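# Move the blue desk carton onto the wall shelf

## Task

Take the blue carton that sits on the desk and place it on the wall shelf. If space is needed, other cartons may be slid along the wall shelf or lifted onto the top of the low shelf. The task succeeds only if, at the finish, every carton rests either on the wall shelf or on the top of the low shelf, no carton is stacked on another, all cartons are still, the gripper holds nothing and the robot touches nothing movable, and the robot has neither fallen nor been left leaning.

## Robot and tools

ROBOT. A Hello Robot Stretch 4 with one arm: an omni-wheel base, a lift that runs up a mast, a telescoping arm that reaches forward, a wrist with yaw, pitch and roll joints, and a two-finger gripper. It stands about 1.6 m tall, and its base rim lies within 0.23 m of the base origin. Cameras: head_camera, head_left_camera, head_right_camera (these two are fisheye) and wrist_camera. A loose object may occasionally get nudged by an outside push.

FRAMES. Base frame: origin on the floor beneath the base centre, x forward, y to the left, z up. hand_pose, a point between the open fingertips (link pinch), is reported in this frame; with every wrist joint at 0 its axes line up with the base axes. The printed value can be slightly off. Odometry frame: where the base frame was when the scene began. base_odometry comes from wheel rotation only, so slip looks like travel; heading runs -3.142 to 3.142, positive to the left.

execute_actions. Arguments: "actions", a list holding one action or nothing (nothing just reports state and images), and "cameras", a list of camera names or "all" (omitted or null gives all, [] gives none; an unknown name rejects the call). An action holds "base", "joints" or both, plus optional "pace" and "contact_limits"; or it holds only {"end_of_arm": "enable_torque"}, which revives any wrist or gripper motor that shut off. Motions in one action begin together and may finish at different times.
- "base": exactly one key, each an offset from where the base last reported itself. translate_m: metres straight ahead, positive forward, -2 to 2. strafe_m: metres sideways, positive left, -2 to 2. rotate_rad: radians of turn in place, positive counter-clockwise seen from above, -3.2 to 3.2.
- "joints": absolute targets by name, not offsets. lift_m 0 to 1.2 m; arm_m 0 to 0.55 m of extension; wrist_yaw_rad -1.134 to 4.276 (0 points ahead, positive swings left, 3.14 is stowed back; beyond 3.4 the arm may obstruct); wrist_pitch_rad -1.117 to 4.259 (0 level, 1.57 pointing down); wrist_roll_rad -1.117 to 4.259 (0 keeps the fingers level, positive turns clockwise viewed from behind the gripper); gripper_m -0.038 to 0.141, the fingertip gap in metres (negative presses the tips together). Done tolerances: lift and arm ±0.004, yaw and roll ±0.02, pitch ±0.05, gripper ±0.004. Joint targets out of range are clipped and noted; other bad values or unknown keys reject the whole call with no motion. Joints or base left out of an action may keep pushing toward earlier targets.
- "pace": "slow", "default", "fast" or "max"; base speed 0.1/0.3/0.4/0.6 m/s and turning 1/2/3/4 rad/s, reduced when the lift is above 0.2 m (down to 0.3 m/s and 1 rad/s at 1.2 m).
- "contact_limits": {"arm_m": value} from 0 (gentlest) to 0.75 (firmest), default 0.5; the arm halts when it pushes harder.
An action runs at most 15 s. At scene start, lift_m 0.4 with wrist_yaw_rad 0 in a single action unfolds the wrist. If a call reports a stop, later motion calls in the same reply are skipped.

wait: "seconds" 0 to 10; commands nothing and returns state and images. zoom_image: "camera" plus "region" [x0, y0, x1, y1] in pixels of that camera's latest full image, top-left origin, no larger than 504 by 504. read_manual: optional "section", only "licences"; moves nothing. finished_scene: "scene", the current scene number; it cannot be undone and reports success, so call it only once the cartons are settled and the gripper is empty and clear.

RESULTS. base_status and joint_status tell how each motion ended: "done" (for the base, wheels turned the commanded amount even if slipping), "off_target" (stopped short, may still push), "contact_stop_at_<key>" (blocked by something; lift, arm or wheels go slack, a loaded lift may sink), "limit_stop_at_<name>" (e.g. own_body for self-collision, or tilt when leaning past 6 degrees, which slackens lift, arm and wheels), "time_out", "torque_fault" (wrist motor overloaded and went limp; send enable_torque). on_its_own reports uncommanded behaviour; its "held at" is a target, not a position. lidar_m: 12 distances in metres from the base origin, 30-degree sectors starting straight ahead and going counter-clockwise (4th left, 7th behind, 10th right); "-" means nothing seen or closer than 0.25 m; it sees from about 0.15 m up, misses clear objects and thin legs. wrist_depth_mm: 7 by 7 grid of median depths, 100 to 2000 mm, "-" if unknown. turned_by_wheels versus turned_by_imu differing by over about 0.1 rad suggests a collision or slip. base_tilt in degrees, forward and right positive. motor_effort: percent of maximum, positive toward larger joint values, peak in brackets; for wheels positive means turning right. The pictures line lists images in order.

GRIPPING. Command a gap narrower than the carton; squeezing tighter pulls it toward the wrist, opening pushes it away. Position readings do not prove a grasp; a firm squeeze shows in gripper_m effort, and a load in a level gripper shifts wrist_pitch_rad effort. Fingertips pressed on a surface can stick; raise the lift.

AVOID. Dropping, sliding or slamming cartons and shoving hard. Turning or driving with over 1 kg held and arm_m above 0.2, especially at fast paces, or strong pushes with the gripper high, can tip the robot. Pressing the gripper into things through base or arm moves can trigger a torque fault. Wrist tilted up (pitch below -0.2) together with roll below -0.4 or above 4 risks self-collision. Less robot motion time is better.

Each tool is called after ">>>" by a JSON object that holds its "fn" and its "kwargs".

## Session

>>> {"fn": "execute_actions", "kwargs": {"actions": []}}

Scene clock: 0.00 s.
base_odometry: x=+0.000 y=+0.000 heading=+0.000 (m, m, rad; odometry frame)
turned_by_wheels: +0.000 (rad since the last result)
turned_by_imu: +0.000 (rad since the last result)
base_tilt: forward=+1.3 right=-0.3 (deg)
lidar_m: 2.03 1.74 1.76 2.09 1.96 1.97 2.26 1.58 1.59 2.26 1.73 1.76
base_status: not commanded
joint_positions: lift_m=+0.227 arm_m=-0.001 wrist_yaw_rad=+3.184 wrist_pitch_rad=+0.004 wrist_roll_rad=-0.015 gripper_m=+0.057
joint_status: not commanded
motor_effort: lift_m=+18 arm_m=-1 wrist_yaw_rad=-2 wrist_pitch_rad=-7 wrist_roll_rad=-3 gripper_m=-5 wheel_0=-1 wheel_1=+0 wheel_2=+0 (%)
hand_pose: x=-0.1218 y=+0.0751 z=+0.4041 quat_wxyz=(-0.021, -0.002, -0.008, +1.000) (m; base frame)
wrist_depth_mm: - 133 - - - - - / - 116 146 - - - - / - 120 158 - - - - / 132 132 255 - - - - / 1661 1808 - - - - - / 1255 1366 190 1499 193 1499 1464 / 931 878 1025 134 991 991 1025
pictures: head_camera, head_left_camera, head_right_camera, wrist_camera
Images, in order (width x height): head_camera 420x560, head_left_camera 420x672, head_right_camera 420x672, wrist_camera 616x392.

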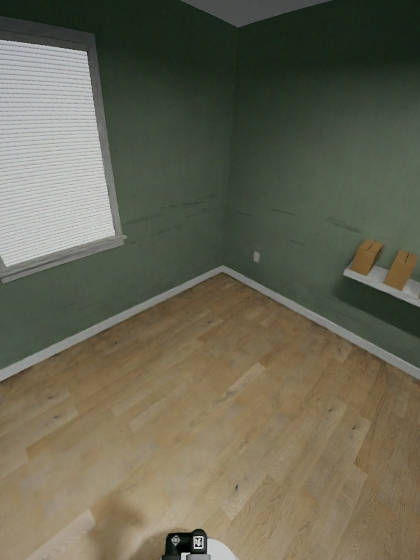

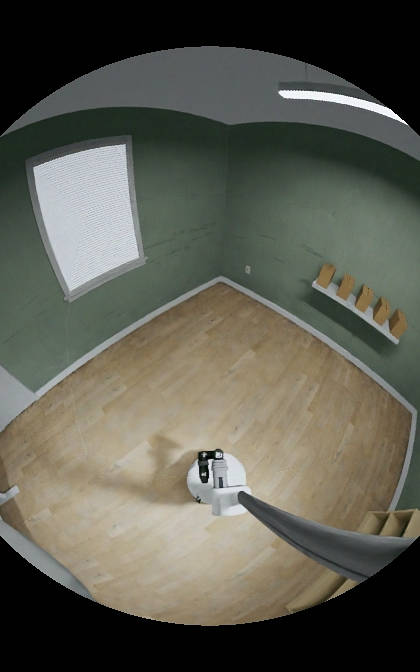

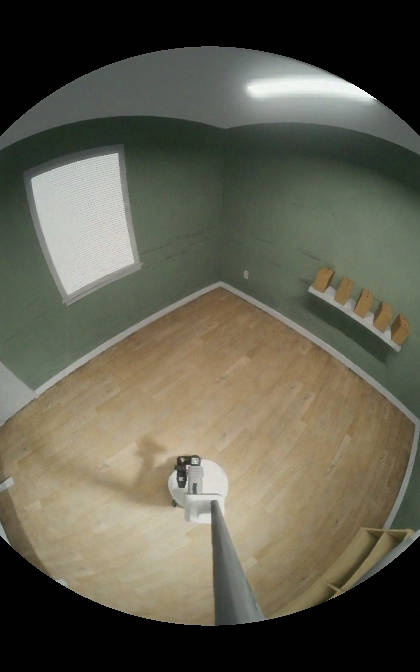

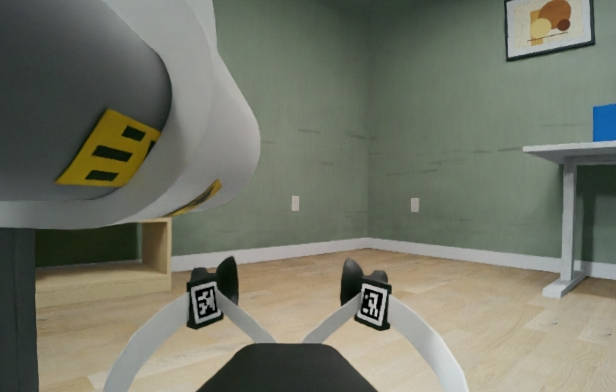

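>>> {"fn": "execute_actions", "kwargs": {"actions": [{"base":{"rotate_rad":-0.8},"joints":{"lift_m":0.4,"wrist_yaw_rad":0,"gripper_m":0.0}}], "cameras": []}}

>>> {"fn": "execute_actions", "kwargs": {"actions": [{"base":{"translate_m":1.05},"joints":{"lift_m":0.69},"pace":"fast"}], "cameras": ["head_camera","wrist_camera"]}}

Scene clock: 7.17 s.
base_odometry: x=+0.000 y=+0.000 heading=-0.800 (m, m, rad; odometry frame)
turned_by_wheels: -0.800 (rad since the last result)
turned_by_imu: -0.784 (rad since the last result)
base_tilt: forward=+1.3 right=-0.3 (deg)
lidar_m: 1.74 2.11 1.81 1.73 1.85 2.03 2.00 2.71 1.62 1.57 1.66 1.81
base_status: done
joint_positions: lift_m=+0.400 arm_m=-0.001 wrist_yaw_rad=+0.000 wrist_pitch_rad=+0.004 wrist_roll_rad=-0.015 gripper_m=+0.000
joint_status: all done
motor_effort: lift_m=+21(24) arm_m=-1(0) wrist_yaw_rad=-3(7) wrist_pitch_rad=-6(6) wrist_roll_rad=+0(2) gripper_m=-9(8) wheel_0=-1(5) wheel_1=-1(4) wheel_2=+0(9) (%)
hand_pose: x=+0.4586 y=-0.0873 z=+0.5769 quat_wxyz=(+1.000, -0.007, +0.002, +0.000) (m; base frame)
wrist_depth_mm: 1708 1708 1708 1708 1756 1808 1708 / 1708 1618 1708 1808 1708 1756 1756 / 1708 1708 1499 1499 1499 1756 1808 / 1756 1756 1756 1756 1708 1708 1756 / 1708 1661 1708 1756 1756 1708 1708 / 1708 1708 182 191 1756 1756 1756 / 1308 1205 1281 131 1255 1397 1397
pictures: none
No camera images: the call's "cameras" was empty. Leave "cameras" out to get every camera's image.

Scene clock: 11.07 s.
base_odometry: x=+0.731 y=-0.753 heading=-0.800 (m, m, rad; odometry frame)
turned_by_wheels: +0.000 (rad since the last result)
turned_by_imu: -0.004 (rad since the last result)
base_tilt: forward=+1.2 right=-0.3 (deg)
lidar_m: 0.70 0.73 1.42 1.74 1.81 2.54 3.86 2.24 1.72 1.99 1.00 0.71
base_status: done
joint_positions: lift_m=+0.690 arm_m=-0.001 wrist_yaw_rad=+0.000 wrist_pitch_rad=+0.004 wrist_roll_rad=-0.015 gripper_m=+0.000
joint_status: all done
motor_effort: lift_m=+20(25) arm_m=+0(1) wrist_yaw_rad=-2(3) wrist_pitch_rad=-6(5) wrist_roll_rad=-1(1) gripper_m=-8(6) wheel_0=+0(7) wheel_1=+0(8) wheel_2=+2(14) (%)
hand_pose: x=+0.4586 y=-0.0874 z=+0.8670 quat_wxyz=(+1.000, -0.007, +0.002, +0.000) (m; base frame)
wrist_depth_mm: 699 715 732 732 741 741 741 / 715 715 715 723 732 732 732 / 707 723 723 723 732 741 759 / 466 585 477 723 484 591 492 / 466 585 477 723 492 544 496 / 466 469 183 191 484 488 488 / 715 723 723 131 480 732 750
pictures: head_camera, wrist_camera
Images, in order (width x height): head_camera 420x560, wrist_camera 616x392.

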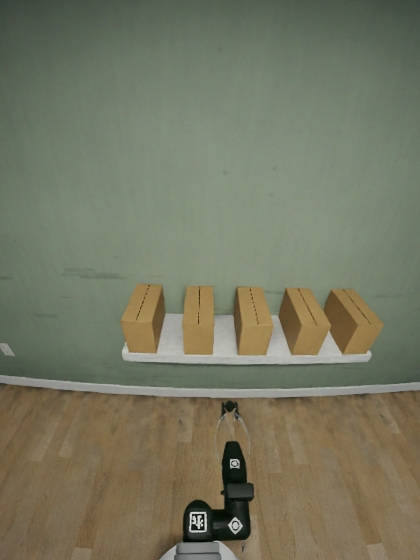

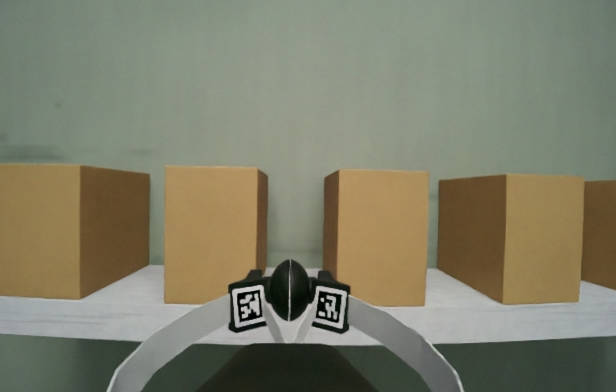

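Nicely aligned with gap 2–3.

>>> {"fn": "execute_actions", "kwargs": {"actions": [{"joints":{"wrist_roll_rad":1.57,"arm_m":0.22}}], "cameras": []}}

>>> {"fn": "execute_actions", "kwargs": {"actions": [{"joints":{"arm_m":0.355}}], "cameras": ["head_camera"]}}

>>> {"fn": "execute_actions", "kwargs": {"actions": [{"base":{"strafe_m":0.1},"pace":"slow"}], "cameras": ["head_camera"]}}

>>> {"fn": "execute_actions", "kwargs": {"actions": [{"base":{"strafe_m":-0.22},"pace":"slow"}], "cameras": ["head_camera"]}}

>>> {"fn": "execute_actions", "kwargs": {"actions": [{"base":{"strafe_m":0.03},"joints":{"arm_m":0}}], "cameras": ["head_camera"]}}

>>> {"fn": "execute_actions", "kwargs": {"actions": [{"base":{"translate_m":-2},"joints":{"wrist_roll_rad":0,"gripper_m":0.141,"lift_m":0.63},"pace":"fast"}], "cameras": []}}

>>> {"fn": "execute_actions", "kwargs": {"actions": [{"base":{"rotate_rad":3.2}}], "cameras": ["head_camera","wrist_camera"]}}

Scene clock: 20.53 s.
base_odometry: x=+0.731 y=-0.753 heading=-0.800 (m, m, rad; odometry frame)
turned_by_wheels: +0.000 (rad since the last result)
turned_by_imu: +0.001 (rad since the last result)
base_tilt: forward=+1.4 right=-0.3 (deg)
lidar_m: 0.68 0.76 1.43 1.74 1.81 2.56 3.85 2.24 1.72 1.99 1.00 0.73
base_status: not commanded
joint_positions: lift_m=+0.690 arm_m=+0.219 wrist_yaw_rad=+0.000 wrist_pitch_rad=+0.004 wrist_roll_rad=+1.570 gripper_m=+0.000
joint_status: all done
motor_effort: lift_m=+20(20) arm_m=+4(6) wrist_yaw_rad=-2(3) wrist_pitch_rad=-6(7) wrist_roll_rad=+0(4) gripper_m=-7(8) wheel_0=+0(0) wheel_1=+0(0) wheel_2=+2(2) (%)
hand_pose: x=+0.6787 y=-0.0874 z=+0.8670 quat_wxyz=(+0.707, +0.707, +0.001, -0.001) (m; base frame)
wrist_depth_mm: 496 496 258 263 264 525 535 / 492 500 260 262 265 530 535 / 492 500 258 264 265 525 530 / 492 504 508 517 283 530 535 / 492 504 508 517 314 535 535 / 496 500 182 191 263 525 539 / 496 500 262 131 264 535 535
pictures: none
No camera images: the call's "cameras" was empty. Leave "cameras" out to get every camera's image.

Scene clock: 21.97 s.
base_odometry: x=+0.731 y=-0.753 heading=-0.800 (m, m, rad; odometry frame)
turned_by_wheels: +0.000 (rad since the last result)
turned_by_imu: +0.000 (rad since the last result)
base_tilt: forward=+1.4 right=-0.3 (deg)
lidar_m: 0.70 0.75 1.43 1.75 1.82 2.57 3.87 2.23 1.71 1.98 1.00 0.73
base_status: not commanded
joint_positions: lift_m=+0.690 arm_m=+0.354 wrist_yaw_rad=+0.000 wrist_pitch_rad=+0.004 wrist_roll_rad=+1.570 gripper_m=+0.000
joint_status: all done
motor_effort: lift_m=+20(20) arm_m=+4(5) wrist_yaw_rad=-2(2) wrist_pitch_rad=-6(6) wrist_roll_rad=+0(0) gripper_m=-8(7) wheel_0=+0(0) wheel_1=+0(0) wheel_2=+2(2) (%)
hand_pose: x=+0.8137 y=-0.0874 z=+0.8670 quat_wxyz=(+0.707, +0.707, +0.001, -0.001) (m; base frame)
wrist_depth_mm: 124 125 127 128 130 132 - / 124 125 127 129 130 132 - / 125 126 128 129 131 132 - / 368 373 377 382 281 170 - / 368 373 379 379 314 169 - / 368 373 183 191 250 168 - / 368 200 202 131 189 160 -
pictures: head_camera
Images, in order (width x height): head_camera 420x560.

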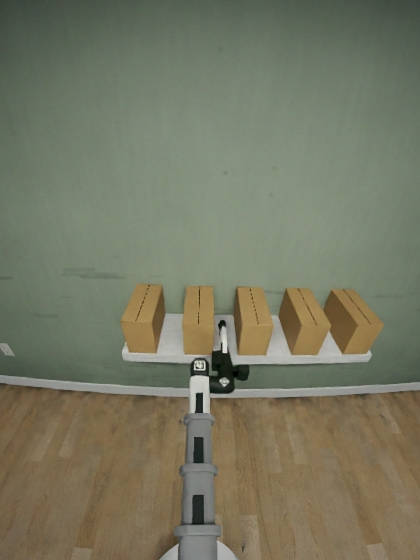

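Scene clock: 24.10 s.
base_odometry: x=+0.803 y=-0.684 heading=-0.800 (m, m, rad; odometry frame)
turned_by_wheels: +0.000 (rad since the last result)
turned_by_imu: +0.000 (rad since the last result)
base_tilt: forward=+1.3 right=-0.2 (deg)
lidar_m: 0.71 0.75 1.42 1.65 1.69 2.42 3.86 2.41 1.82 2.07 1.00 0.72
base_status: done
joint_positions: lift_m=+0.690 arm_m=+0.354 wrist_yaw_rad=+0.000 wrist_pitch_rad=+0.004 wrist_roll_rad=+1.570 gripper_m=+0.000
joint_status: not commanded
motor_effort: lift_m=+20(20) arm_m=+4(4) wrist_yaw_rad=-1(1) wrist_pitch_rad=-7(5) wrist_roll_rad=+0(0) gripper_m=-9(7) wheel_0=+0(6) wheel_1=+0(4) wheel_2=+0(4) (%)
hand_pose: x=+0.8136 y=-0.0876 z=+0.8670 quat_wxyz=(+0.707, +0.707, +0.001, -0.001) (m; base frame)
wrist_depth_mm: 368 373 254 255 245 167 - / 368 375 377 377 307 169 - / 370 373 377 384 314 170 - / 373 375 379 387 315 170 132 / 370 375 375 384 312 170 - / 370 373 182 191 229 169 - / 370 152 164 131 155 155 -
pictures: head_camera
Images, in order (width x height): head_camera 420x560.

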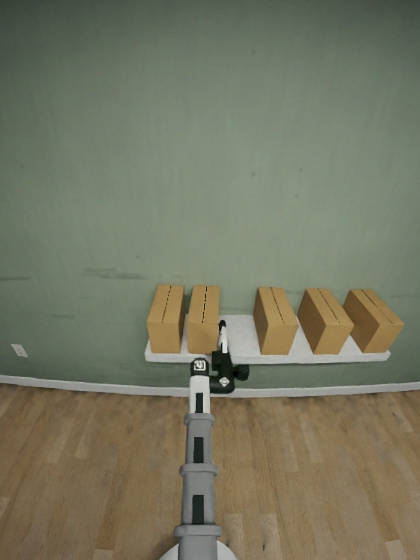

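Scene clock: 27.43 s.
base_odometry: x=+0.645 y=-0.837 heading=-0.800 (m, m, rad; odometry frame)
turned_by_wheels: +0.000 (rad since the last result)
turned_by_imu: +0.002 (rad since the last result)
base_tilt: forward=+1.4 right=-0.3 (deg)
lidar_m: 0.70 0.73 1.39 1.85 1.95 2.72 3.88 2.07 1.58 1.85 1.34 0.72
base_status: done
joint_positions: lift_m=+0.690 arm_m=+0.354 wrist_yaw_rad=+0.000 wrist_pitch_rad=+0.004 wrist_roll_rad=+1.570 gripper_m=+0.000
joint_status: not commanded
motor_effort: lift_m=+20(20) arm_m=+4(4) wrist_yaw_rad=-3(1) wrist_pitch_rad=-6(7) wrist_roll_rad=+0(0) gripper_m=-8(8) wheel_0=+1(5) wheel_1=-2(5) wheel_2=+0(1) (%)
hand_pose: x=+0.8137 y=-0.0873 z=+0.8670 quat_wxyz=(+0.707, +0.707, +0.001, -0.001) (m; base frame)
wrist_depth_mm: 126 127 128 130 132 134 - / 125 126 128 130 132 133 - / 125 126 128 129 131 133 - / 125 126 128 129 131 133 - / 124 125 127 129 131 132 - / 364 368 177 184 228 158 - / 366 366 375 131 227 161 -
pictures: head_camera
Images, in order (width x height): head_camera 420x560.

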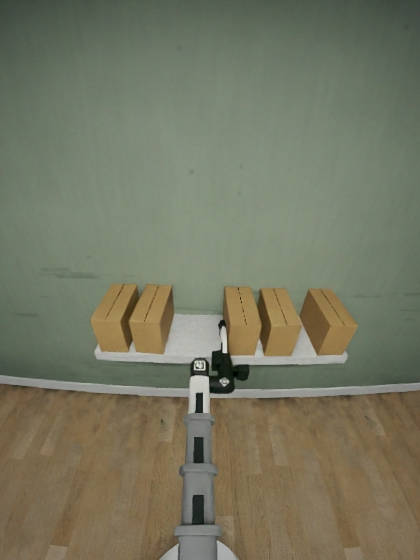

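Scene clock: 29.60 s.
base_odometry: x=+0.667 y=-0.816 heading=-0.800 (m, m, rad; odometry frame)
turned_by_wheels: +0.000 (rad since the last result)
turned_by_imu: +0.000 (rad since the last result)
base_tilt: forward=+1.3 right=-0.3 (deg)
lidar_m: 0.70 0.74 1.44 1.84 1.93 2.69 3.88 2.13 1.62 1.88 1.36 0.73
base_status: done
joint_positions: lift_m=+0.690 arm_m=+0.001 wrist_yaw_rad=+0.000 wrist_pitch_rad=+0.004 wrist_roll_rad=+1.570 gripper_m=+0.000
joint_status: all done
motor_effort: lift_m=+20(20) arm_m=-4(3) wrist_yaw_rad=-2(3) wrist_pitch_rad=-7(5) wrist_roll_rad=+1(0) gripper_m=-9(7) wheel_0=+0(7) wheel_1=+0(8) wheel_2=-1(0) (%)
hand_pose: x=+0.4601 y=-0.0875 z=+0.8670 quat_wxyz=(+0.707, +0.707, +0.001, -0.001) (m; base frame)
wrist_depth_mm: 691 707 707 473 480 750 750 / 707 707 715 484 480 750 750 / 707 707 723 480 484 741 759 / 699 707 715 480 484 750 759 / 699 723 723 723 496 741 750 / 699 723 183 191 477 750 759 / 699 707 715 131 480 741 750
pictures: head_camera
Images, in order (width x height): head_camera 420x560.

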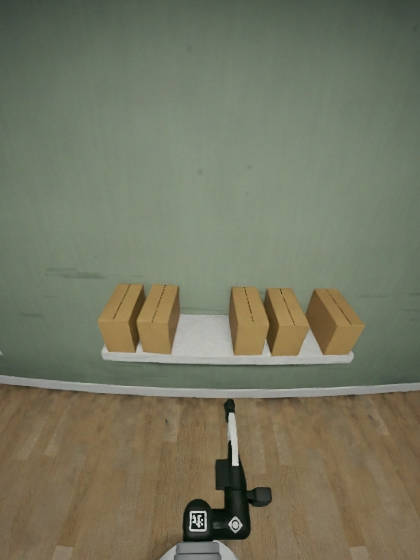

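Scene clock: 35.93 s.
base_odometry: x=-0.726 y=+0.619 heading=-0.800 (m, m, rad; odometry frame)
turned_by_wheels: +0.000 (rad since the last result)
turned_by_imu: +0.012 (rad since the last result)
base_tilt: forward=+1.3 right=-0.3 (deg)
lidar_m: 2.68 2.63 1.97 1.85 1.42 1.06 0.99 1.90 1.90 1.44 1.51 2.70
base_status: done
joint_positions: lift_m=+0.630 arm_m=+0.001 wrist_yaw_rad=+0.000 wrist_pitch_rad=+0.004 wrist_roll_rad=+0.000 gripper_m=+0.141
joint_status: all done
motor_effort: lift_m=+15(21) arm_m=-3(4) wrist_yaw_rad=-2(2) wrist_pitch_rad=-6(8) wrist_roll_rad=-2(6) gripper_m=-2(7) wheel_0=+1(8) wheel_1=+1(8) wheel_2=-3(14) (%)
hand_pose: x=+0.4601 y=-0.0874 z=+0.8074 quat_wxyz=(+1.000, +0.000, +0.002, +0.000) (m; base frame)
wrist_depth_mm: - - - - - - - / - - - - - - - / - - - - - - - / - - - - - - - / - - - - - - - / - 205 - - - - - / 1808 1756 1921 133 1921 1756 1808
pictures: none
No camera images: the call's "cameras" was empty. Leave "cameras" out to get every camera's image.

Scene clock: 38.83 s.
base_odometry: x=-0.726 y=+0.619 heading=+2.400 (m, m, rad; odometry frame)
turned_by_wheels: +3.200 (rad since the last result)
turned_by_imu: +3.143 (rad since the last result)
base_tilt: forward=+1.3 right=-0.2 (deg)
lidar_m: 1.00 1.93 1.87 1.44 1.55 2.91 2.96 2.49 1.93 1.89 1.35 1.05
base_status: done
joint_positions: lift_m=+0.630 arm_m=+0.001 wrist_yaw_rad=+0.000 wrist_pitch_rad=+0.004 wrist_roll_rad=+0.000 gripper_m=+0.141
joint_status: not commanded
motor_effort: lift_m=+16(16) arm_m=-4(4) wrist_yaw_rad=-3(3) wrist_pitch_rad=-5(6) wrist_roll_rad=-1(2) gripper_m=-1(1) wheel_0=+0(8) wheel_1=+0(4) wheel_2=-1(11) (%)
hand_pose: x=+0.4601 y=-0.0874 z=+0.8073 quat_wxyz=(+1.000, +0.000, +0.002, +0.000) (m; base frame)
wrist_depth_mm: 1537 1499 1464 1499 1537 1499 1464 / 1537 1576 1576 1499 1537 1537 1464 / 1576 1537 1499 1537 1464 1499 1464 / 1576 1661 1499 1042 1499 1464 1499 / 1576 1499 1060 854 1098 1025 1025 / 1576 205 1576 1537 1499 1464 1537 / 1618 1576 1537 134 1499 1464 1464
pictures: head_camera, wrist_camera
Images, in order (width x height): head_camera 420x560, wrist_camera 616x392.

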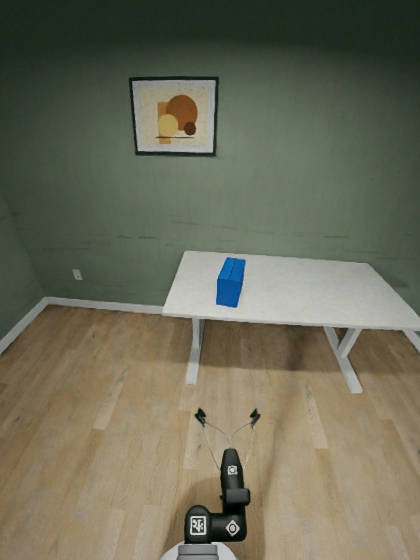

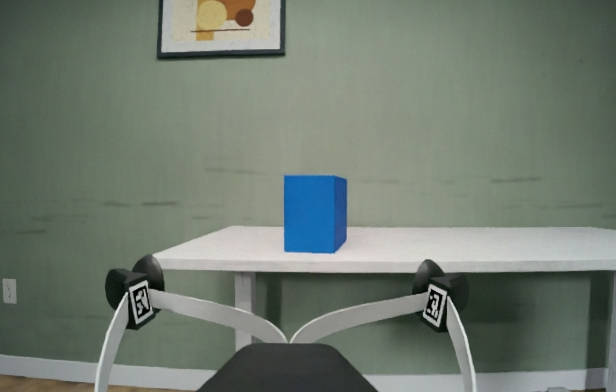

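>>> {"fn": "execute_actions", "kwargs": {"actions": [{"base":{"rotate_rad":-0.2}}], "cameras": []}}

>>> {"fn": "execute_actions", "kwargs": {"actions": [{"base":{"strafe_m":0.18},"joints":{"arm_m":0.2}}], "cameras": []}}

>>> {"fn": "execute_actions", "kwargs": {"actions": [{"base":{"translate_m":0.36}}], "cameras": ["head_camera","wrist_camera"]}}

Scene clock: 45.13 s.
base_odometry: x=-0.726 y=+0.619 heading=+2.200 (m, m, rad; odometry frame)
turned_by_wheels: -0.200 (rad since the last result)
turned_by_imu: -0.195 (rad since the last result)
base_tilt: forward=+1.3 right=-0.3 (deg)
lidar_m: 1.00 1.03 1.99 1.44 1.46 1.88 2.98 3.02 2.09 1.89 1.89 1.10
base_status: done
joint_positions: lift_m=+0.630 arm_m=+0.001 wrist_yaw_rad=+0.000 wrist_pitch_rad=+0.004 wrist_roll_rad=+0.000 gripper_m=+0.141
joint_status: not commanded
motor_effort: lift_m=+16(16) arm_m=-4(4) wrist_yaw_rad=-2(3) wrist_pitch_rad=-4(7) wrist_roll_rad=-2(3) gripper_m=-1(1) wheel_0=+1(2) wheel_1=+0(6) wheel_2=+1(7) (%)
hand_pose: x=+0.4601 y=-0.0874 z=+0.8073 quat_wxyz=(+1.000, +0.000, +0.002, +0.000) (m; base frame)
wrist_depth_mm: 1397 1430 1537 1537 1576 1708 1756 / 1397 1499 1499 1576 1618 1661 1756 / 1366 1464 1499 1499 1618 1708 1708 / 1397 1430 931 1576 1618 1708 1756 / 1397 842 854 1078 1060 1255 1756 / 1430 204 1499 1537 1576 1281 1808 / 1366 1397 1537 133 1661 1618 1708
pictures: none
No camera images: the call's "cameras" was empty. Leave "cameras" out to get every camera's image.

Scene clock: 47.00 s.
base_odometry: x=-0.872 y=+0.513 heading=+2.200 (m, m, rad; odometry frame)
turned_by_wheels: +0.000 (rad since the last result)
turned_by_imu: +0.000 (rad since the last result)
base_tilt: forward=+1.4 right=-0.4 (deg)
lidar_m: 0.99 1.79 1.77 1.52 1.26 1.66 2.99 2.82 2.22 2.07 1.62 1.06
base_status: done
joint_positions: lift_m=+0.630 arm_m=+0.199 wrist_yaw_rad=+0.000 wrist_pitch_rad=+0.004 wrist_roll_rad=+0.000 gripper_m=+0.141
joint_status: all done
motor_effort: lift_m=+16(16) arm_m=+4(4) wrist_yaw_rad=-3(1) wrist_pitch_rad=-5(5) wrist_roll_rad=-1(2) gripper_m=-1(2) wheel_0=+1(8) wheel_1=+0(8) wheel_2=+0(1) (%)
hand_pose: x=+0.6587 y=-0.0874 z=+0.8073 quat_wxyz=(+1.000, +0.000, +0.002, +0.000) (m; base frame)
wrist_depth_mm: 1205 1255 1255 1308 1366 1430 1499 / 1205 1255 1255 1366 1397 1430 1537 / 1229 1255 1308 1336 1397 1430 1537 / 1229 1255 1281 661 1430 1499 1499 / 1205 1042 854 676 854 854 831 / 1205 204 564 1336 597 1430 1537 / 1205 1281 1281 134 1397 1464 1499
pictures: none
No camera images: the call's "cameras" was empty. Leave "cameras" out to get every camera's image.

Scene clock: 49.67 s.
base_odometry: x=-1.084 y=+0.804 heading=+2.200 (m, m, rad; odometry frame)
turned_by_wheels: +0.000 (rad since the last result)
turned_by_imu: -0.001 (rad since the last result)
base_tilt: forward=+1.3 right=-0.3 (deg)
lidar_m: 0.63 0.65 1.81 1.68 1.42 1.68 3.36 3.31 2.22 2.00 1.05 0.70
base_status: done
joint_positions: lift_m=+0.630 arm_m=+0.199 wrist_yaw_rad=+0.000 wrist_pitch_rad=+0.004 wrist_roll_rad=+0.000 gripper_m=+0.141
joint_status: not commanded
motor_effort: lift_m=+16(16) arm_m=+4(4) wrist_yaw_rad=-2(3) wrist_pitch_rad=-7(5) wrist_roll_rad=-2(1) gripper_m=-1(0) wheel_0=+0(5) wheel_1=+0(6) wheel_2=+0(10) (%)
hand_pose: x=+0.6587 y=-0.0874 z=+0.8073 quat_wxyz=(+1.000, +0.000, +0.002, +0.000) (m; base frame)
wrist_depth_mm: 891 931 946 991 1025 1098 1138 / 891 931 946 976 1060 1078 1138 / 891 917 960 991 1025 1098 1118 / 904 917 946 312 1025 1098 1118 / 904 831 615 312 866 842 831 / 415 205 315 315 314 397 430 / 297 289 314 133 314 291 304
pictures: head_camera, wrist_camera
Images, in order (width x height): head_camera 420x560, wrist_camera 616x392.

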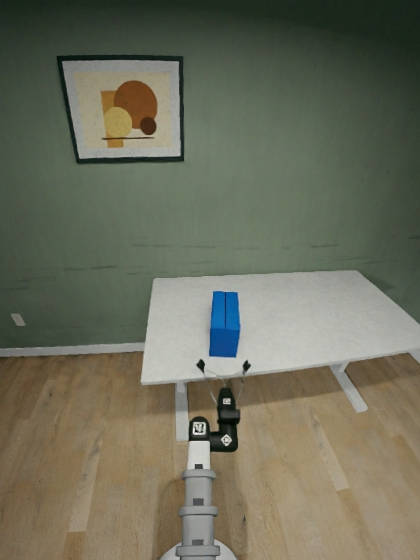

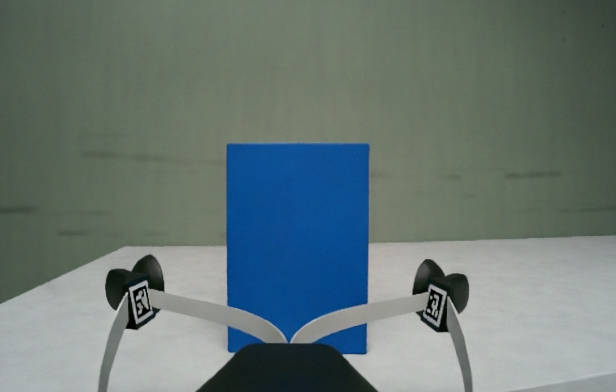

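>>> {"fn": "execute_actions", "kwargs": {"actions": [{"base":{"strafe_m":-0.006},"joints":{"arm_m":0.33},"pace":"slow"}], "cameras": ["wrist_camera"]}}

>>> {"fn": "execute_actions", "kwargs": {"actions": [{"joints":{"gripper_m":0.03}}], "cameras": []}}

>>> {"fn": "execute_actions", "kwargs": {"actions": [{"joints":{"lift_m":0.67},"pace":"slow"}], "cameras": ["wrist_camera"]}}

>>> {"fn": "execute_actions", "kwargs": {"actions": [{"base":{"rotate_rad":-3.0},"joints":{"lift_m":0.73,"arm_m":0.1},"pace":"slow"}], "cameras": []}}

>>> {"fn": "execute_actions", "kwargs": {"actions": [{"base":{"translate_m":2}}], "cameras": []}}

>>> {"fn": "execute_actions", "kwargs": {"actions": [{"base":{"strafe_m":0.17},"joints":{"arm_m":0.35}}], "cameras": ["head_camera","wrist_camera"]}}

Scene clock: 62.53 s.
base_odometry: x=-1.079 y=+0.807 heading=+2.200 (m, m, rad; odometry frame)
turned_by_wheels: +0.000 (rad since the last result)
turned_by_imu: +0.002 (rad since the last result)
base_tilt: forward=+1.3 right=-0.3 (deg)
lidar_m: 0.64 0.65 1.83 1.69 1.43 1.71 3.35 3.30 2.23 2.01 1.05 0.70
base_status: done
joint_positions: lift_m=+0.630 arm_m=+0.329 wrist_yaw_rad=+0.000 wrist_pitch_rad=+0.004 wrist_roll_rad=+0.000 gripper_m=+0.141
joint_status: all done
motor_effort: lift_m=+16(16) arm_m=+4(4) wrist_yaw_rad=-2(2) wrist_pitch_rad=-6(6) wrist_roll_rad=-2(2) gripper_m=+0(1) wheel_0=+2(6) wheel_1=-2(6) wheel_2=+0(2) (%)
hand_pose: x=+0.7886 y=-0.0874 z=+0.8073 quat_wxyz=(+1.000, +0.000, +0.002, +0.000) (m; base frame)
wrist_depth_mm: 778 809 842 878 917 946 976 / 788 809 842 891 891 946 991 / 788 809 189 189 189 946 991 / 788 831 189 189 189 946 991 / 778 798 190 190 189 842 831 / 418 205 190 189 190 394 424 / 296 286 190 133 190 290 301
pictures: wrist_camera
Images, in order (width x height): wrist_camera 616x392.

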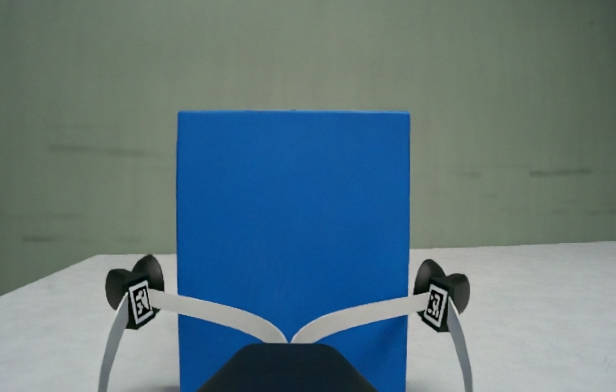

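Scene clock: 64.63 s.
base_odometry: x=-1.079 y=+0.807 heading=+2.200 (m, m, rad; odometry frame)
turned_by_wheels: +0.000 (rad since the last result)
turned_by_imu: +0.001 (rad since the last result)
base_tilt: forward=+1.3 right=-0.2 (deg)
lidar_m: 0.61 0.64 1.82 1.70 1.43 1.69 3.36 3.28 2.20 2.00 1.03 0.70
base_status: not commanded
joint_positions: lift_m=+0.630 arm_m=+0.329 wrist_yaw_rad=+0.000 wrist_pitch_rad=+0.004 wrist_roll_rad=+0.000 gripper_m=+0.031
joint_status: all done
motor_effort: lift_m=+16(16) arm_m=+4(4) wrist_yaw_rad=-3(3) wrist_pitch_rad=-7(6) wrist_roll_rad=-2(1) gripper_m=-42(42) wheel_0=+2(2) wheel_1=-2(2) wheel_2=+0(0) (%)
hand_pose: x=+0.7887 y=-0.0874 z=+0.8073 quat_wxyz=(+1.000, +0.000, +0.002, +0.000) (m; base frame)
wrist_depth_mm: 778 809 820 878 904 946 991 / 778 809 831 866 917 931 1008 / 778 798 165 166 167 931 991 / 788 798 165 166 167 976 991 / 768 699 166 167 167 842 842 / 413 166 166 167 167 392 427 / 262 276 166 166 168 274 301
pictures: none
No camera images: the call's "cameras" was empty. Leave "cameras" out to get every camera's image.

Scene clock: 65.80 s.
base_odometry: x=-1.079 y=+0.807 heading=+2.200 (m, m, rad; odometry frame)
turned_by_wheels: +0.000 (rad since the last result)
turned_by_imu: +0.000 (rad since the last result)
base_tilt: forward=+1.3 right=-0.3 (deg)
lidar_m: 0.61 0.63 1.82 1.70 1.43 1.71 3.38 3.30 2.23 2.03 1.06 0.69
base_status: not commanded
joint_positions: lift_m=+0.670 arm_m=+0.329 wrist_yaw_rad=+0.000 wrist_pitch_rad=+0.005 wrist_roll_rad=+0.000 gripper_m=+0.031
joint_status: all done
motor_effort: lift_m=+22(23) arm_m=+4(4) wrist_yaw_rad=-3(3) wrist_pitch_rad=-11(12) wrist_roll_rad=-1(0) gripper_m=-42(43) wheel_0=+2(2) wheel_1=-2(2) wheel_2=+0(0) (%)
hand_pose: x=+0.7887 y=-0.0874 z=+0.8464 quat_wxyz=(+1.000, +0.000, +0.003, +0.000) (m; base frame)
wrist_depth_mm: 778 798 842 878 917 946 960 / 788 788 842 854 904 946 991 / 768 809 168 168 169 946 991 / 778 778 167 168 168 946 991 / 788 798 167 167 168 931 991 / 525 166 167 167 167 500 539 / 334 355 165 167 167 347 387
pictures: wrist_camera
Images, in order (width x height): wrist_camera 616x392.

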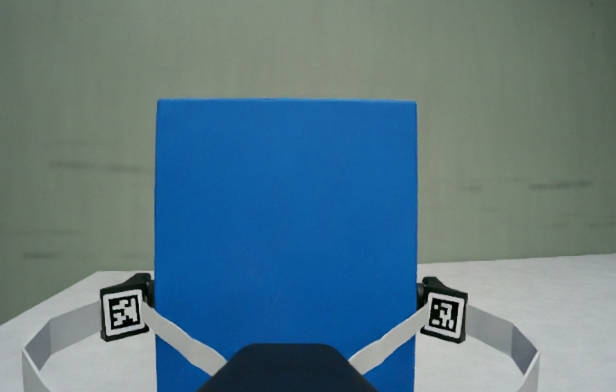

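Scene clock: 70.07 s.
base_odometry: x=-1.079 y=+0.808 heading=-0.800 (m, m, rad; odometry frame)
turned_by_wheels: -3.000 (rad since the last result)
turned_by_imu: -2.944 (rad since the last result)
base_tilt: forward=+1.3 right=-0.2 (deg)
lidar_m: 0.49 2.79 2.10 1.99 0.90 0.65 0.62 1.48 1.78 1.69 1.43 0.51
base_status: done
joint_positions: lift_m=+0.730 arm_m=+0.101 wrist_yaw_rad=+0.000 wrist_pitch_rad=+0.005 wrist_roll_rad=+0.000 gripper_m=+0.031
joint_status: all done
motor_effort: lift_m=+22(20) arm_m=-4(5) wrist_yaw_rad=-2(3) wrist_pitch_rad=-12(12) wrist_roll_rad=+0(0) gripper_m=-43(42) wheel_0=+1(5) wheel_1=+0(2) wheel_2=+2(9) (%)
hand_pose: x=+0.5601 y=-0.0874 z=+0.9063 quat_wxyz=(+1.000, +0.000, +0.003, +0.000) (m; base frame)
wrist_depth_mm: - - - - - - - / - - - - - - - / - - 167 168 168 - - / - - 167 167 168 - - / - - 167 167 168 - - / - 166 167 167 167 - - / 1808 1921 166 167 168 1808 1863
pictures: none
No camera images: the call's "cameras" was empty. Leave "cameras" out to get every camera's image.

Scene clock: 78.23 s.
base_odometry: x=+0.315 y=-0.627 heading=-0.799 (m, m, rad; odometry frame)
turned_by_wheels: +0.000 (rad since the last result)
turned_by_imu: -0.007 (rad since the last result)
base_tilt: forward=+1.3 right=-0.2 (deg)
lidar_m: 0.48 1.14 1.95 1.95 2.06 2.75 3.48 1.91 1.42 1.38 1.85 0.52
base_status: done
joint_positions: lift_m=+0.730 arm_m=+0.101 wrist_yaw_rad=+0.000 wrist_pitch_rad=+0.005 wrist_roll_rad=+0.000 gripper_m=+0.031
joint_status: not commanded
motor_effort: lift_m=+21(21) arm_m=-5(4) wrist_yaw_rad=-3(2) wrist_pitch_rad=-11(11) wrist_roll_rad=-1(2) gripper_m=-43(42) wheel_0=+1(5) wheel_1=+1(3) wheel_2=+1(11) (%)
hand_pose: x=+0.5601 y=-0.0874 z=+0.9064 quat_wxyz=(+1.000, +0.000, +0.003, +0.000) (m; base frame)
wrist_depth_mm: 976 946 976 1008 991 1025 1008 / 991 976 991 991 991 991 1008 / 976 991 167 168 168 1008 1025 / 768 741 167 168 168 1008 991 / 732 732 167 167 167 768 1025 / 723 166 166 167 167 759 1042 / 976 991 165 166 167 1025 1025
pictures: none
No camera images: the call's "cameras" was empty. Leave "cameras" out to get every camera's image.

Scene clock: 80.10 s.
base_odometry: x=+0.437 y=-0.508 heading=-0.800 (m, m, rad; odometry frame)
turned_by_wheels: +0.000 (rad since the last result)
turned_by_imu: +0.000 (rad since the last result)
base_tilt: forward=+1.3 right=-0.3 (deg)
lidar_m: 0.74 1.12 1.89 1.79 1.88 2.61 3.47 2.73 1.59 1.55 1.86 1.10
base_status: done
joint_positions: lift_m=+0.730 arm_m=+0.349 wrist_yaw_rad=+0.000 wrist_pitch_rad=+0.005 wrist_roll_rad=+0.000 gripper_m=+0.031
joint_status: all done
motor_effort: lift_m=+21(21) arm_m=+4(5) wrist_yaw_rad=-2(4) wrist_pitch_rad=-11(13) wrist_roll_rad=-1(1) gripper_m=-43(43) wheel_0=+1(8) wheel_1=-2(8) wheel_2=+0(0) (%)
hand_pose: x=+0.8087 y=-0.0874 z=+0.9064 quat_wxyz=(+1.000, +0.000, +0.003, +0.000) (m; base frame)
wrist_depth_mm: 732 750 750 750 759 768 778 / 723 732 732 750 750 768 778 / 732 723 167 168 169 768 788 / 535 500 167 168 168 530 661 / 496 504 167 167 168 521 609 / 492 166 167 167 167 512 544 / 492 492 165 166 167 517 788
pictures: head_camera, wrist_camera
Images, in order (width x height): head_camera 420x560, wrist_camera 616x392.

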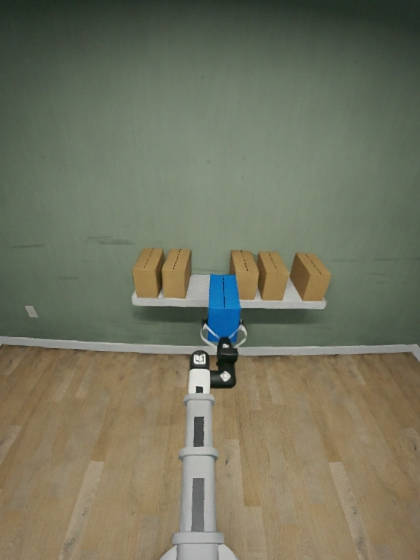

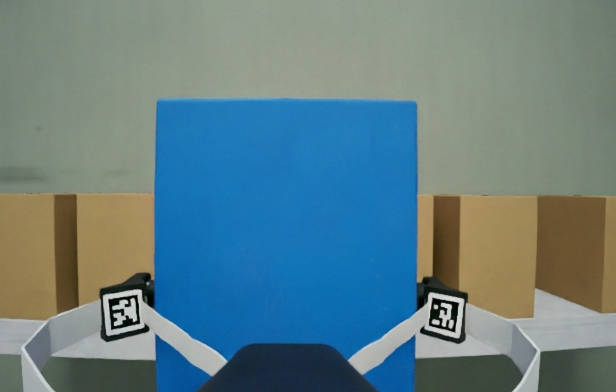

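Gap centre ~253 px vs ~298: shift left 0.06.

>>> {"fn": "execute_actions", "kwargs": {"actions": [{"base":{"strafe_m":0.06}}], "cameras": []}}

>>> {"fn": "execute_actions", "kwargs": {"actions": [{"base":{"translate_m":0.23},"pace":"slow"}], "cameras": ["wrist_camera"]}}

Scene clock: 84.63 s.
base_odometry: x=+0.480 y=-0.466 heading=-0.800 (m, m, rad; odometry frame)
turned_by_wheels: +0.000 (rad since the last result)
turned_by_imu: +0.001 (rad since the last result)
base_tilt: forward=+1.3 right=-0.3 (deg)
lidar_m: 0.74 1.13 1.81 1.71 1.81 2.53 3.46 2.75 1.66 1.62 1.87 1.11
base_status: done
joint_positions: lift_m=+0.730 arm_m=+0.349 wrist_yaw_rad=+0.000 wrist_pitch_rad=+0.005 wrist_roll_rad=+0.000 gripper_m=+0.031
joint_status: not commanded
motor_effort: lift_m=+21(21) arm_m=+4(4) wrist_yaw_rad=-2(3) wrist_pitch_rad=-11(11) wrist_roll_rad=-2(0) gripper_m=-43(42) wheel_0=+0(9) wheel_1=-1(6) wheel_2=+0(0) (%)
hand_pose: x=+0.8087 y=-0.0874 z=+0.9064 quat_wxyz=(+1.000, +0.000, +0.003, +0.000) (m; base frame)
wrist_depth_mm: 732 741 750 741 768 778 778 / 732 750 750 750 768 768 778 / 750 741 168 168 168 778 778 / 496 504 167 167 168 530 634 / 496 504 167 167 168 530 525 / 492 166 166 167 167 521 525 / 492 500 165 166 167 517 778
pictures: none
No camera images: the call's "cameras" was empty. Leave "cameras" out to get every camera's image.

Scene clock: 88.23 s.
base_odometry: x=+0.640 y=-0.631 heading=-0.800 (m, m, rad; odometry frame)
turned_by_wheels: +0.000 (rad since the last result)
turned_by_imu: +0.000 (rad since the last result)
base_tilt: forward=+1.3 right=-0.3 (deg)
lidar_m: 0.75 0.89 1.61 1.72 1.82 2.54 3.71 2.26 1.67 1.70 1.55 0.89
base_status: done
joint_positions: lift_m=+0.730 arm_m=+0.349 wrist_yaw_rad=+0.000 wrist_pitch_rad=+0.005 wrist_roll_rad=+0.000 gripper_m=+0.031
joint_status: not commanded
motor_effort: lift_m=+21(21) arm_m=+4(4) wrist_yaw_rad=-3(2) wrist_pitch_rad=-11(11) wrist_roll_rad=+0(1) gripper_m=-43(42) wheel_0=+0(5) wheel_1=+2(5) wheel_2=-3(7) (%)
hand_pose: x=+0.8087 y=-0.0874 z=+0.9064 quat_wxyz=(+1.000, +0.000, +0.003, +0.000) (m; base frame)
wrist_depth_mm: 512 521 525 525 535 539 549 / 517 521 521 530 535 539 549 / 521 525 167 168 169 539 549 / 338 276 167 167 168 508 549 / 278 276 167 167 167 291 294 / 277 166 167 167 167 290 297 / 277 278 166 167 167 291 297
pictures: wrist_camera
Images, in order (width x height): wrist_camera 616x392.

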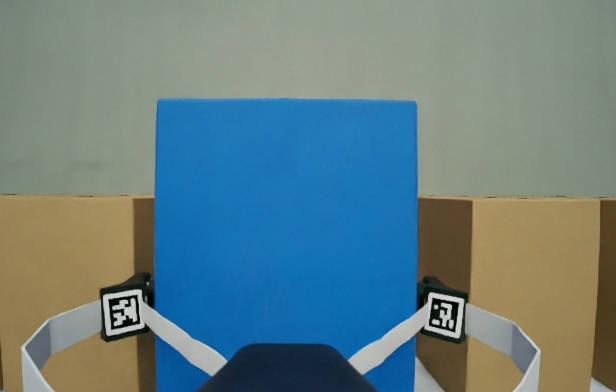

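>>> {"fn": "execute_actions", "kwargs": {"actions": [{"base":{"strafe_m":-0.01},"joints":{"arm_m":0.445},"pace":"slow"}], "cameras": []}}

>>> {"fn": "execute_actions", "kwargs": {"actions": [{"joints":{"lift_m":0.687},"pace":"slow"}], "cameras": ["wrist_camera"]}}

>>> {"fn": "execute_actions", "kwargs": {"actions": [{"joints":{"gripper_m":0.141}}], "cameras": []}}

>>> {"fn": "execute_actions", "kwargs": {"actions": [{"joints":{"arm_m":0.25}}], "cameras": ["head_camera","wrist_camera"]}}

Scene clock: 100.77 s.
base_odometry: x=+0.633 y=-0.638 heading=-0.800 (m, m, rad; odometry frame)
turned_by_wheels: +0.000 (rad since the last result)
turned_by_imu: +0.001 (rad since the last result)
base_tilt: forward=+1.3 right=-0.3 (deg)
lidar_m: 0.83 0.90 1.62 1.74 1.81 2.55 3.71 2.24 1.65 1.72 1.53 0.87
base_status: done
joint_positions: lift_m=+0.730 arm_m=+0.444 wrist_yaw_rad=+0.000 wrist_pitch_rad=+0.005 wrist_roll_rad=+0.000 gripper_m=+0.031
joint_status: all done
motor_effort: lift_m=+21(21) arm_m=+5(5) wrist_yaw_rad=-2(2) wrist_pitch_rad=-12(13) wrist_roll_rad=-1(1) gripper_m=-42(42) wheel_0=+1(6) wheel_1=-2(4) wheel_2=+0(3) (%)
hand_pose: x=+0.9036 y=-0.0874 z=+0.9064 quat_wxyz=(+1.000, +0.000, +0.003, +0.000) (m; base frame)
wrist_depth_mm: 421 427 436 439 439 442 449 / 424 433 433 436 442 445 455 / 430 424 168 168 169 449 452 / 325 281 167 167 168 445 452 / 193 244 167 167 168 251 196 / 182 166 167 167 167 208 195 / 188 237 165 167 167 238 -
pictures: none
No camera images: the call's "cameras" was empty. Leave "cameras" out to get every camera's image.

Scene clock: 101.97 s.
base_odometry: x=+0.633 y=-0.638 heading=-0.800 (m, m, rad; odometry frame)
turned_by_wheels: +0.000 (rad since the last result)
turned_by_imu: +0.000 (rad since the last result)
base_tilt: forward=+1.3 right=-0.3 (deg)
lidar_m: 0.83 0.90 1.62 1.74 1.81 2.59 3.70 2.26 1.65 1.71 1.56 0.88
base_status: not commanded
joint_positions: lift_m=+0.687 arm_m=+0.444 wrist_yaw_rad=+0.000 wrist_pitch_rad=+0.005 wrist_roll_rad=+0.000 gripper_m=+0.031
joint_status: all done
motor_effort: lift_m=+15(20) arm_m=+4(5) wrist_yaw_rad=-2(2) wrist_pitch_rad=-11(12) wrist_roll_rad=+0(1) gripper_m=-43(42) wheel_0=+1(1) wheel_1=-2(2) wheel_2=+0(0) (%)
hand_pose: x=+0.9036 y=-0.0874 z=+0.8639 quat_wxyz=(+1.000, +0.000, +0.003, +0.000) (m; base frame)
wrist_depth_mm: 427 430 433 436 442 445 449 / 430 430 433 439 445 445 449 / 202 262 167 167 168 314 197 / 193 244 166 167 167 253 195 / 193 244 166 167 167 252 195 / 182 166 166 167 167 208 196 / 189 239 166 167 167 238 -
pictures: wrist_camera
Images, in order (width x height): wrist_camera 616x392.

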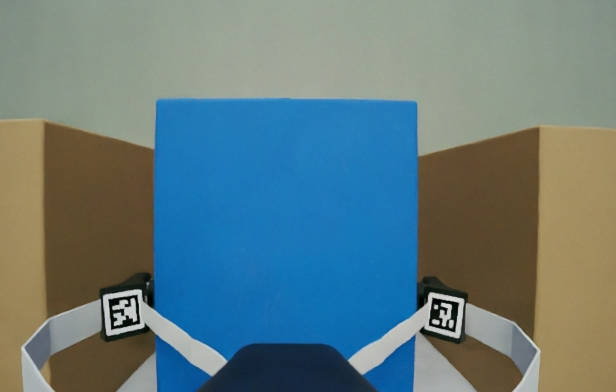

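Scene clock: 104.07 s.
base_odometry: x=+0.633 y=-0.638 heading=-0.800 (m, m, rad; odometry frame)
turned_by_wheels: +0.000 (rad since the last result)
turned_by_imu: +0.001 (rad since the last result)
base_tilt: forward=+1.3 right=-0.3 (deg)
lidar_m: 0.85 0.90 1.64 1.75 1.84 2.56 3.73 2.25 1.67 1.71 1.56 0.86
base_status: not commanded
joint_positions: lift_m=+0.687 arm_m=+0.444 wrist_yaw_rad=+0.000 wrist_pitch_rad=+0.004 wrist_roll_rad=+0.000 gripper_m=+0.141
joint_status: all done
motor_effort: lift_m=+15(15) arm_m=+4(4) wrist_yaw_rad=-1(6) wrist_pitch_rad=-6(14) wrist_roll_rad=-1(2) gripper_m=-1(42) wheel_0=+1(2) wheel_1=-2(2) wheel_2=+0(0) (%)
hand_pose: x=+0.9036 y=-0.0875 z=+0.8643 quat_wxyz=(+1.000, +0.000, +0.002, +0.000) (m; base frame)
wrist_depth_mm: 427 427 433 436 442 442 452 / 427 430 433 436 439 445 449 / 202 430 190 190 373 445 197 / 193 260 190 190 191 252 195 / 192 244 190 190 191 251 196 / 191 204 190 191 192 220 196 / 189 277 190 133 192 232 196
pictures: none
No camera images: the call's "cameras" was empty. Leave "cameras" out to get every camera's image.

Scene clock: 105.73 s.
base_odometry: x=+0.633 y=-0.638 heading=-0.800 (m, m, rad; odometry frame)
turned_by_wheels: +0.000 (rad since the last result)
turned_by_imu: +0.000 (rad since the last result)
base_tilt: forward=+1.3 right=-0.3 (deg)
lidar_m: 0.82 0.89 1.61 1.75 1.81 2.58 3.71 2.25 1.66 1.73 1.57 0.89
base_status: not commanded
joint_positions: lift_m=+0.687 arm_m=+0.251 wrist_yaw_rad=+0.000 wrist_pitch_rad=+0.004 wrist_roll_rad=+0.000 gripper_m=+0.141
joint_status: all done
motor_effort: lift_m=+15(15) arm_m=-4(5) wrist_yaw_rad=-2(1) wrist_pitch_rad=-6(5) wrist_roll_rad=+0(2) gripper_m=-1(1) wheel_0=+1(1) wheel_1=-3(2) wheel_2=-1(0) (%)
hand_pose: x=+0.7101 y=-0.0874 z=+0.8644 quat_wxyz=(+1.000, +0.000, +0.002, +0.000) (m; base frame)
wrist_depth_mm: 615 621 615 634 634 640 647 / 603 609 627 627 634 647 654 / 609 621 621 627 634 640 647 / 373 375 433 379 462 392 399 / 377 373 433 384 459 392 397 / 375 205 382 382 382 394 397 / 366 373 370 134 379 384 389
pictures: head_camera, wrist_camera
Images, in order (width x height): head_camera 420x560, wrist_camera 616x392.

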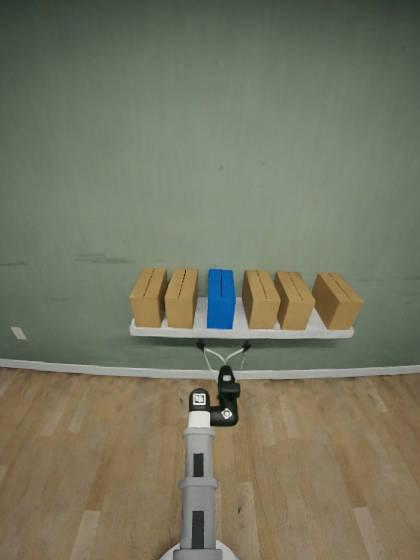

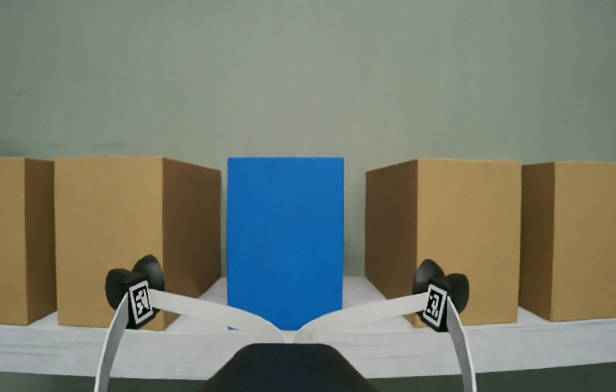

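>>> {"fn": "finished_scene", "kwargs": {"scene": 2}}

The scene is finished: the task was done.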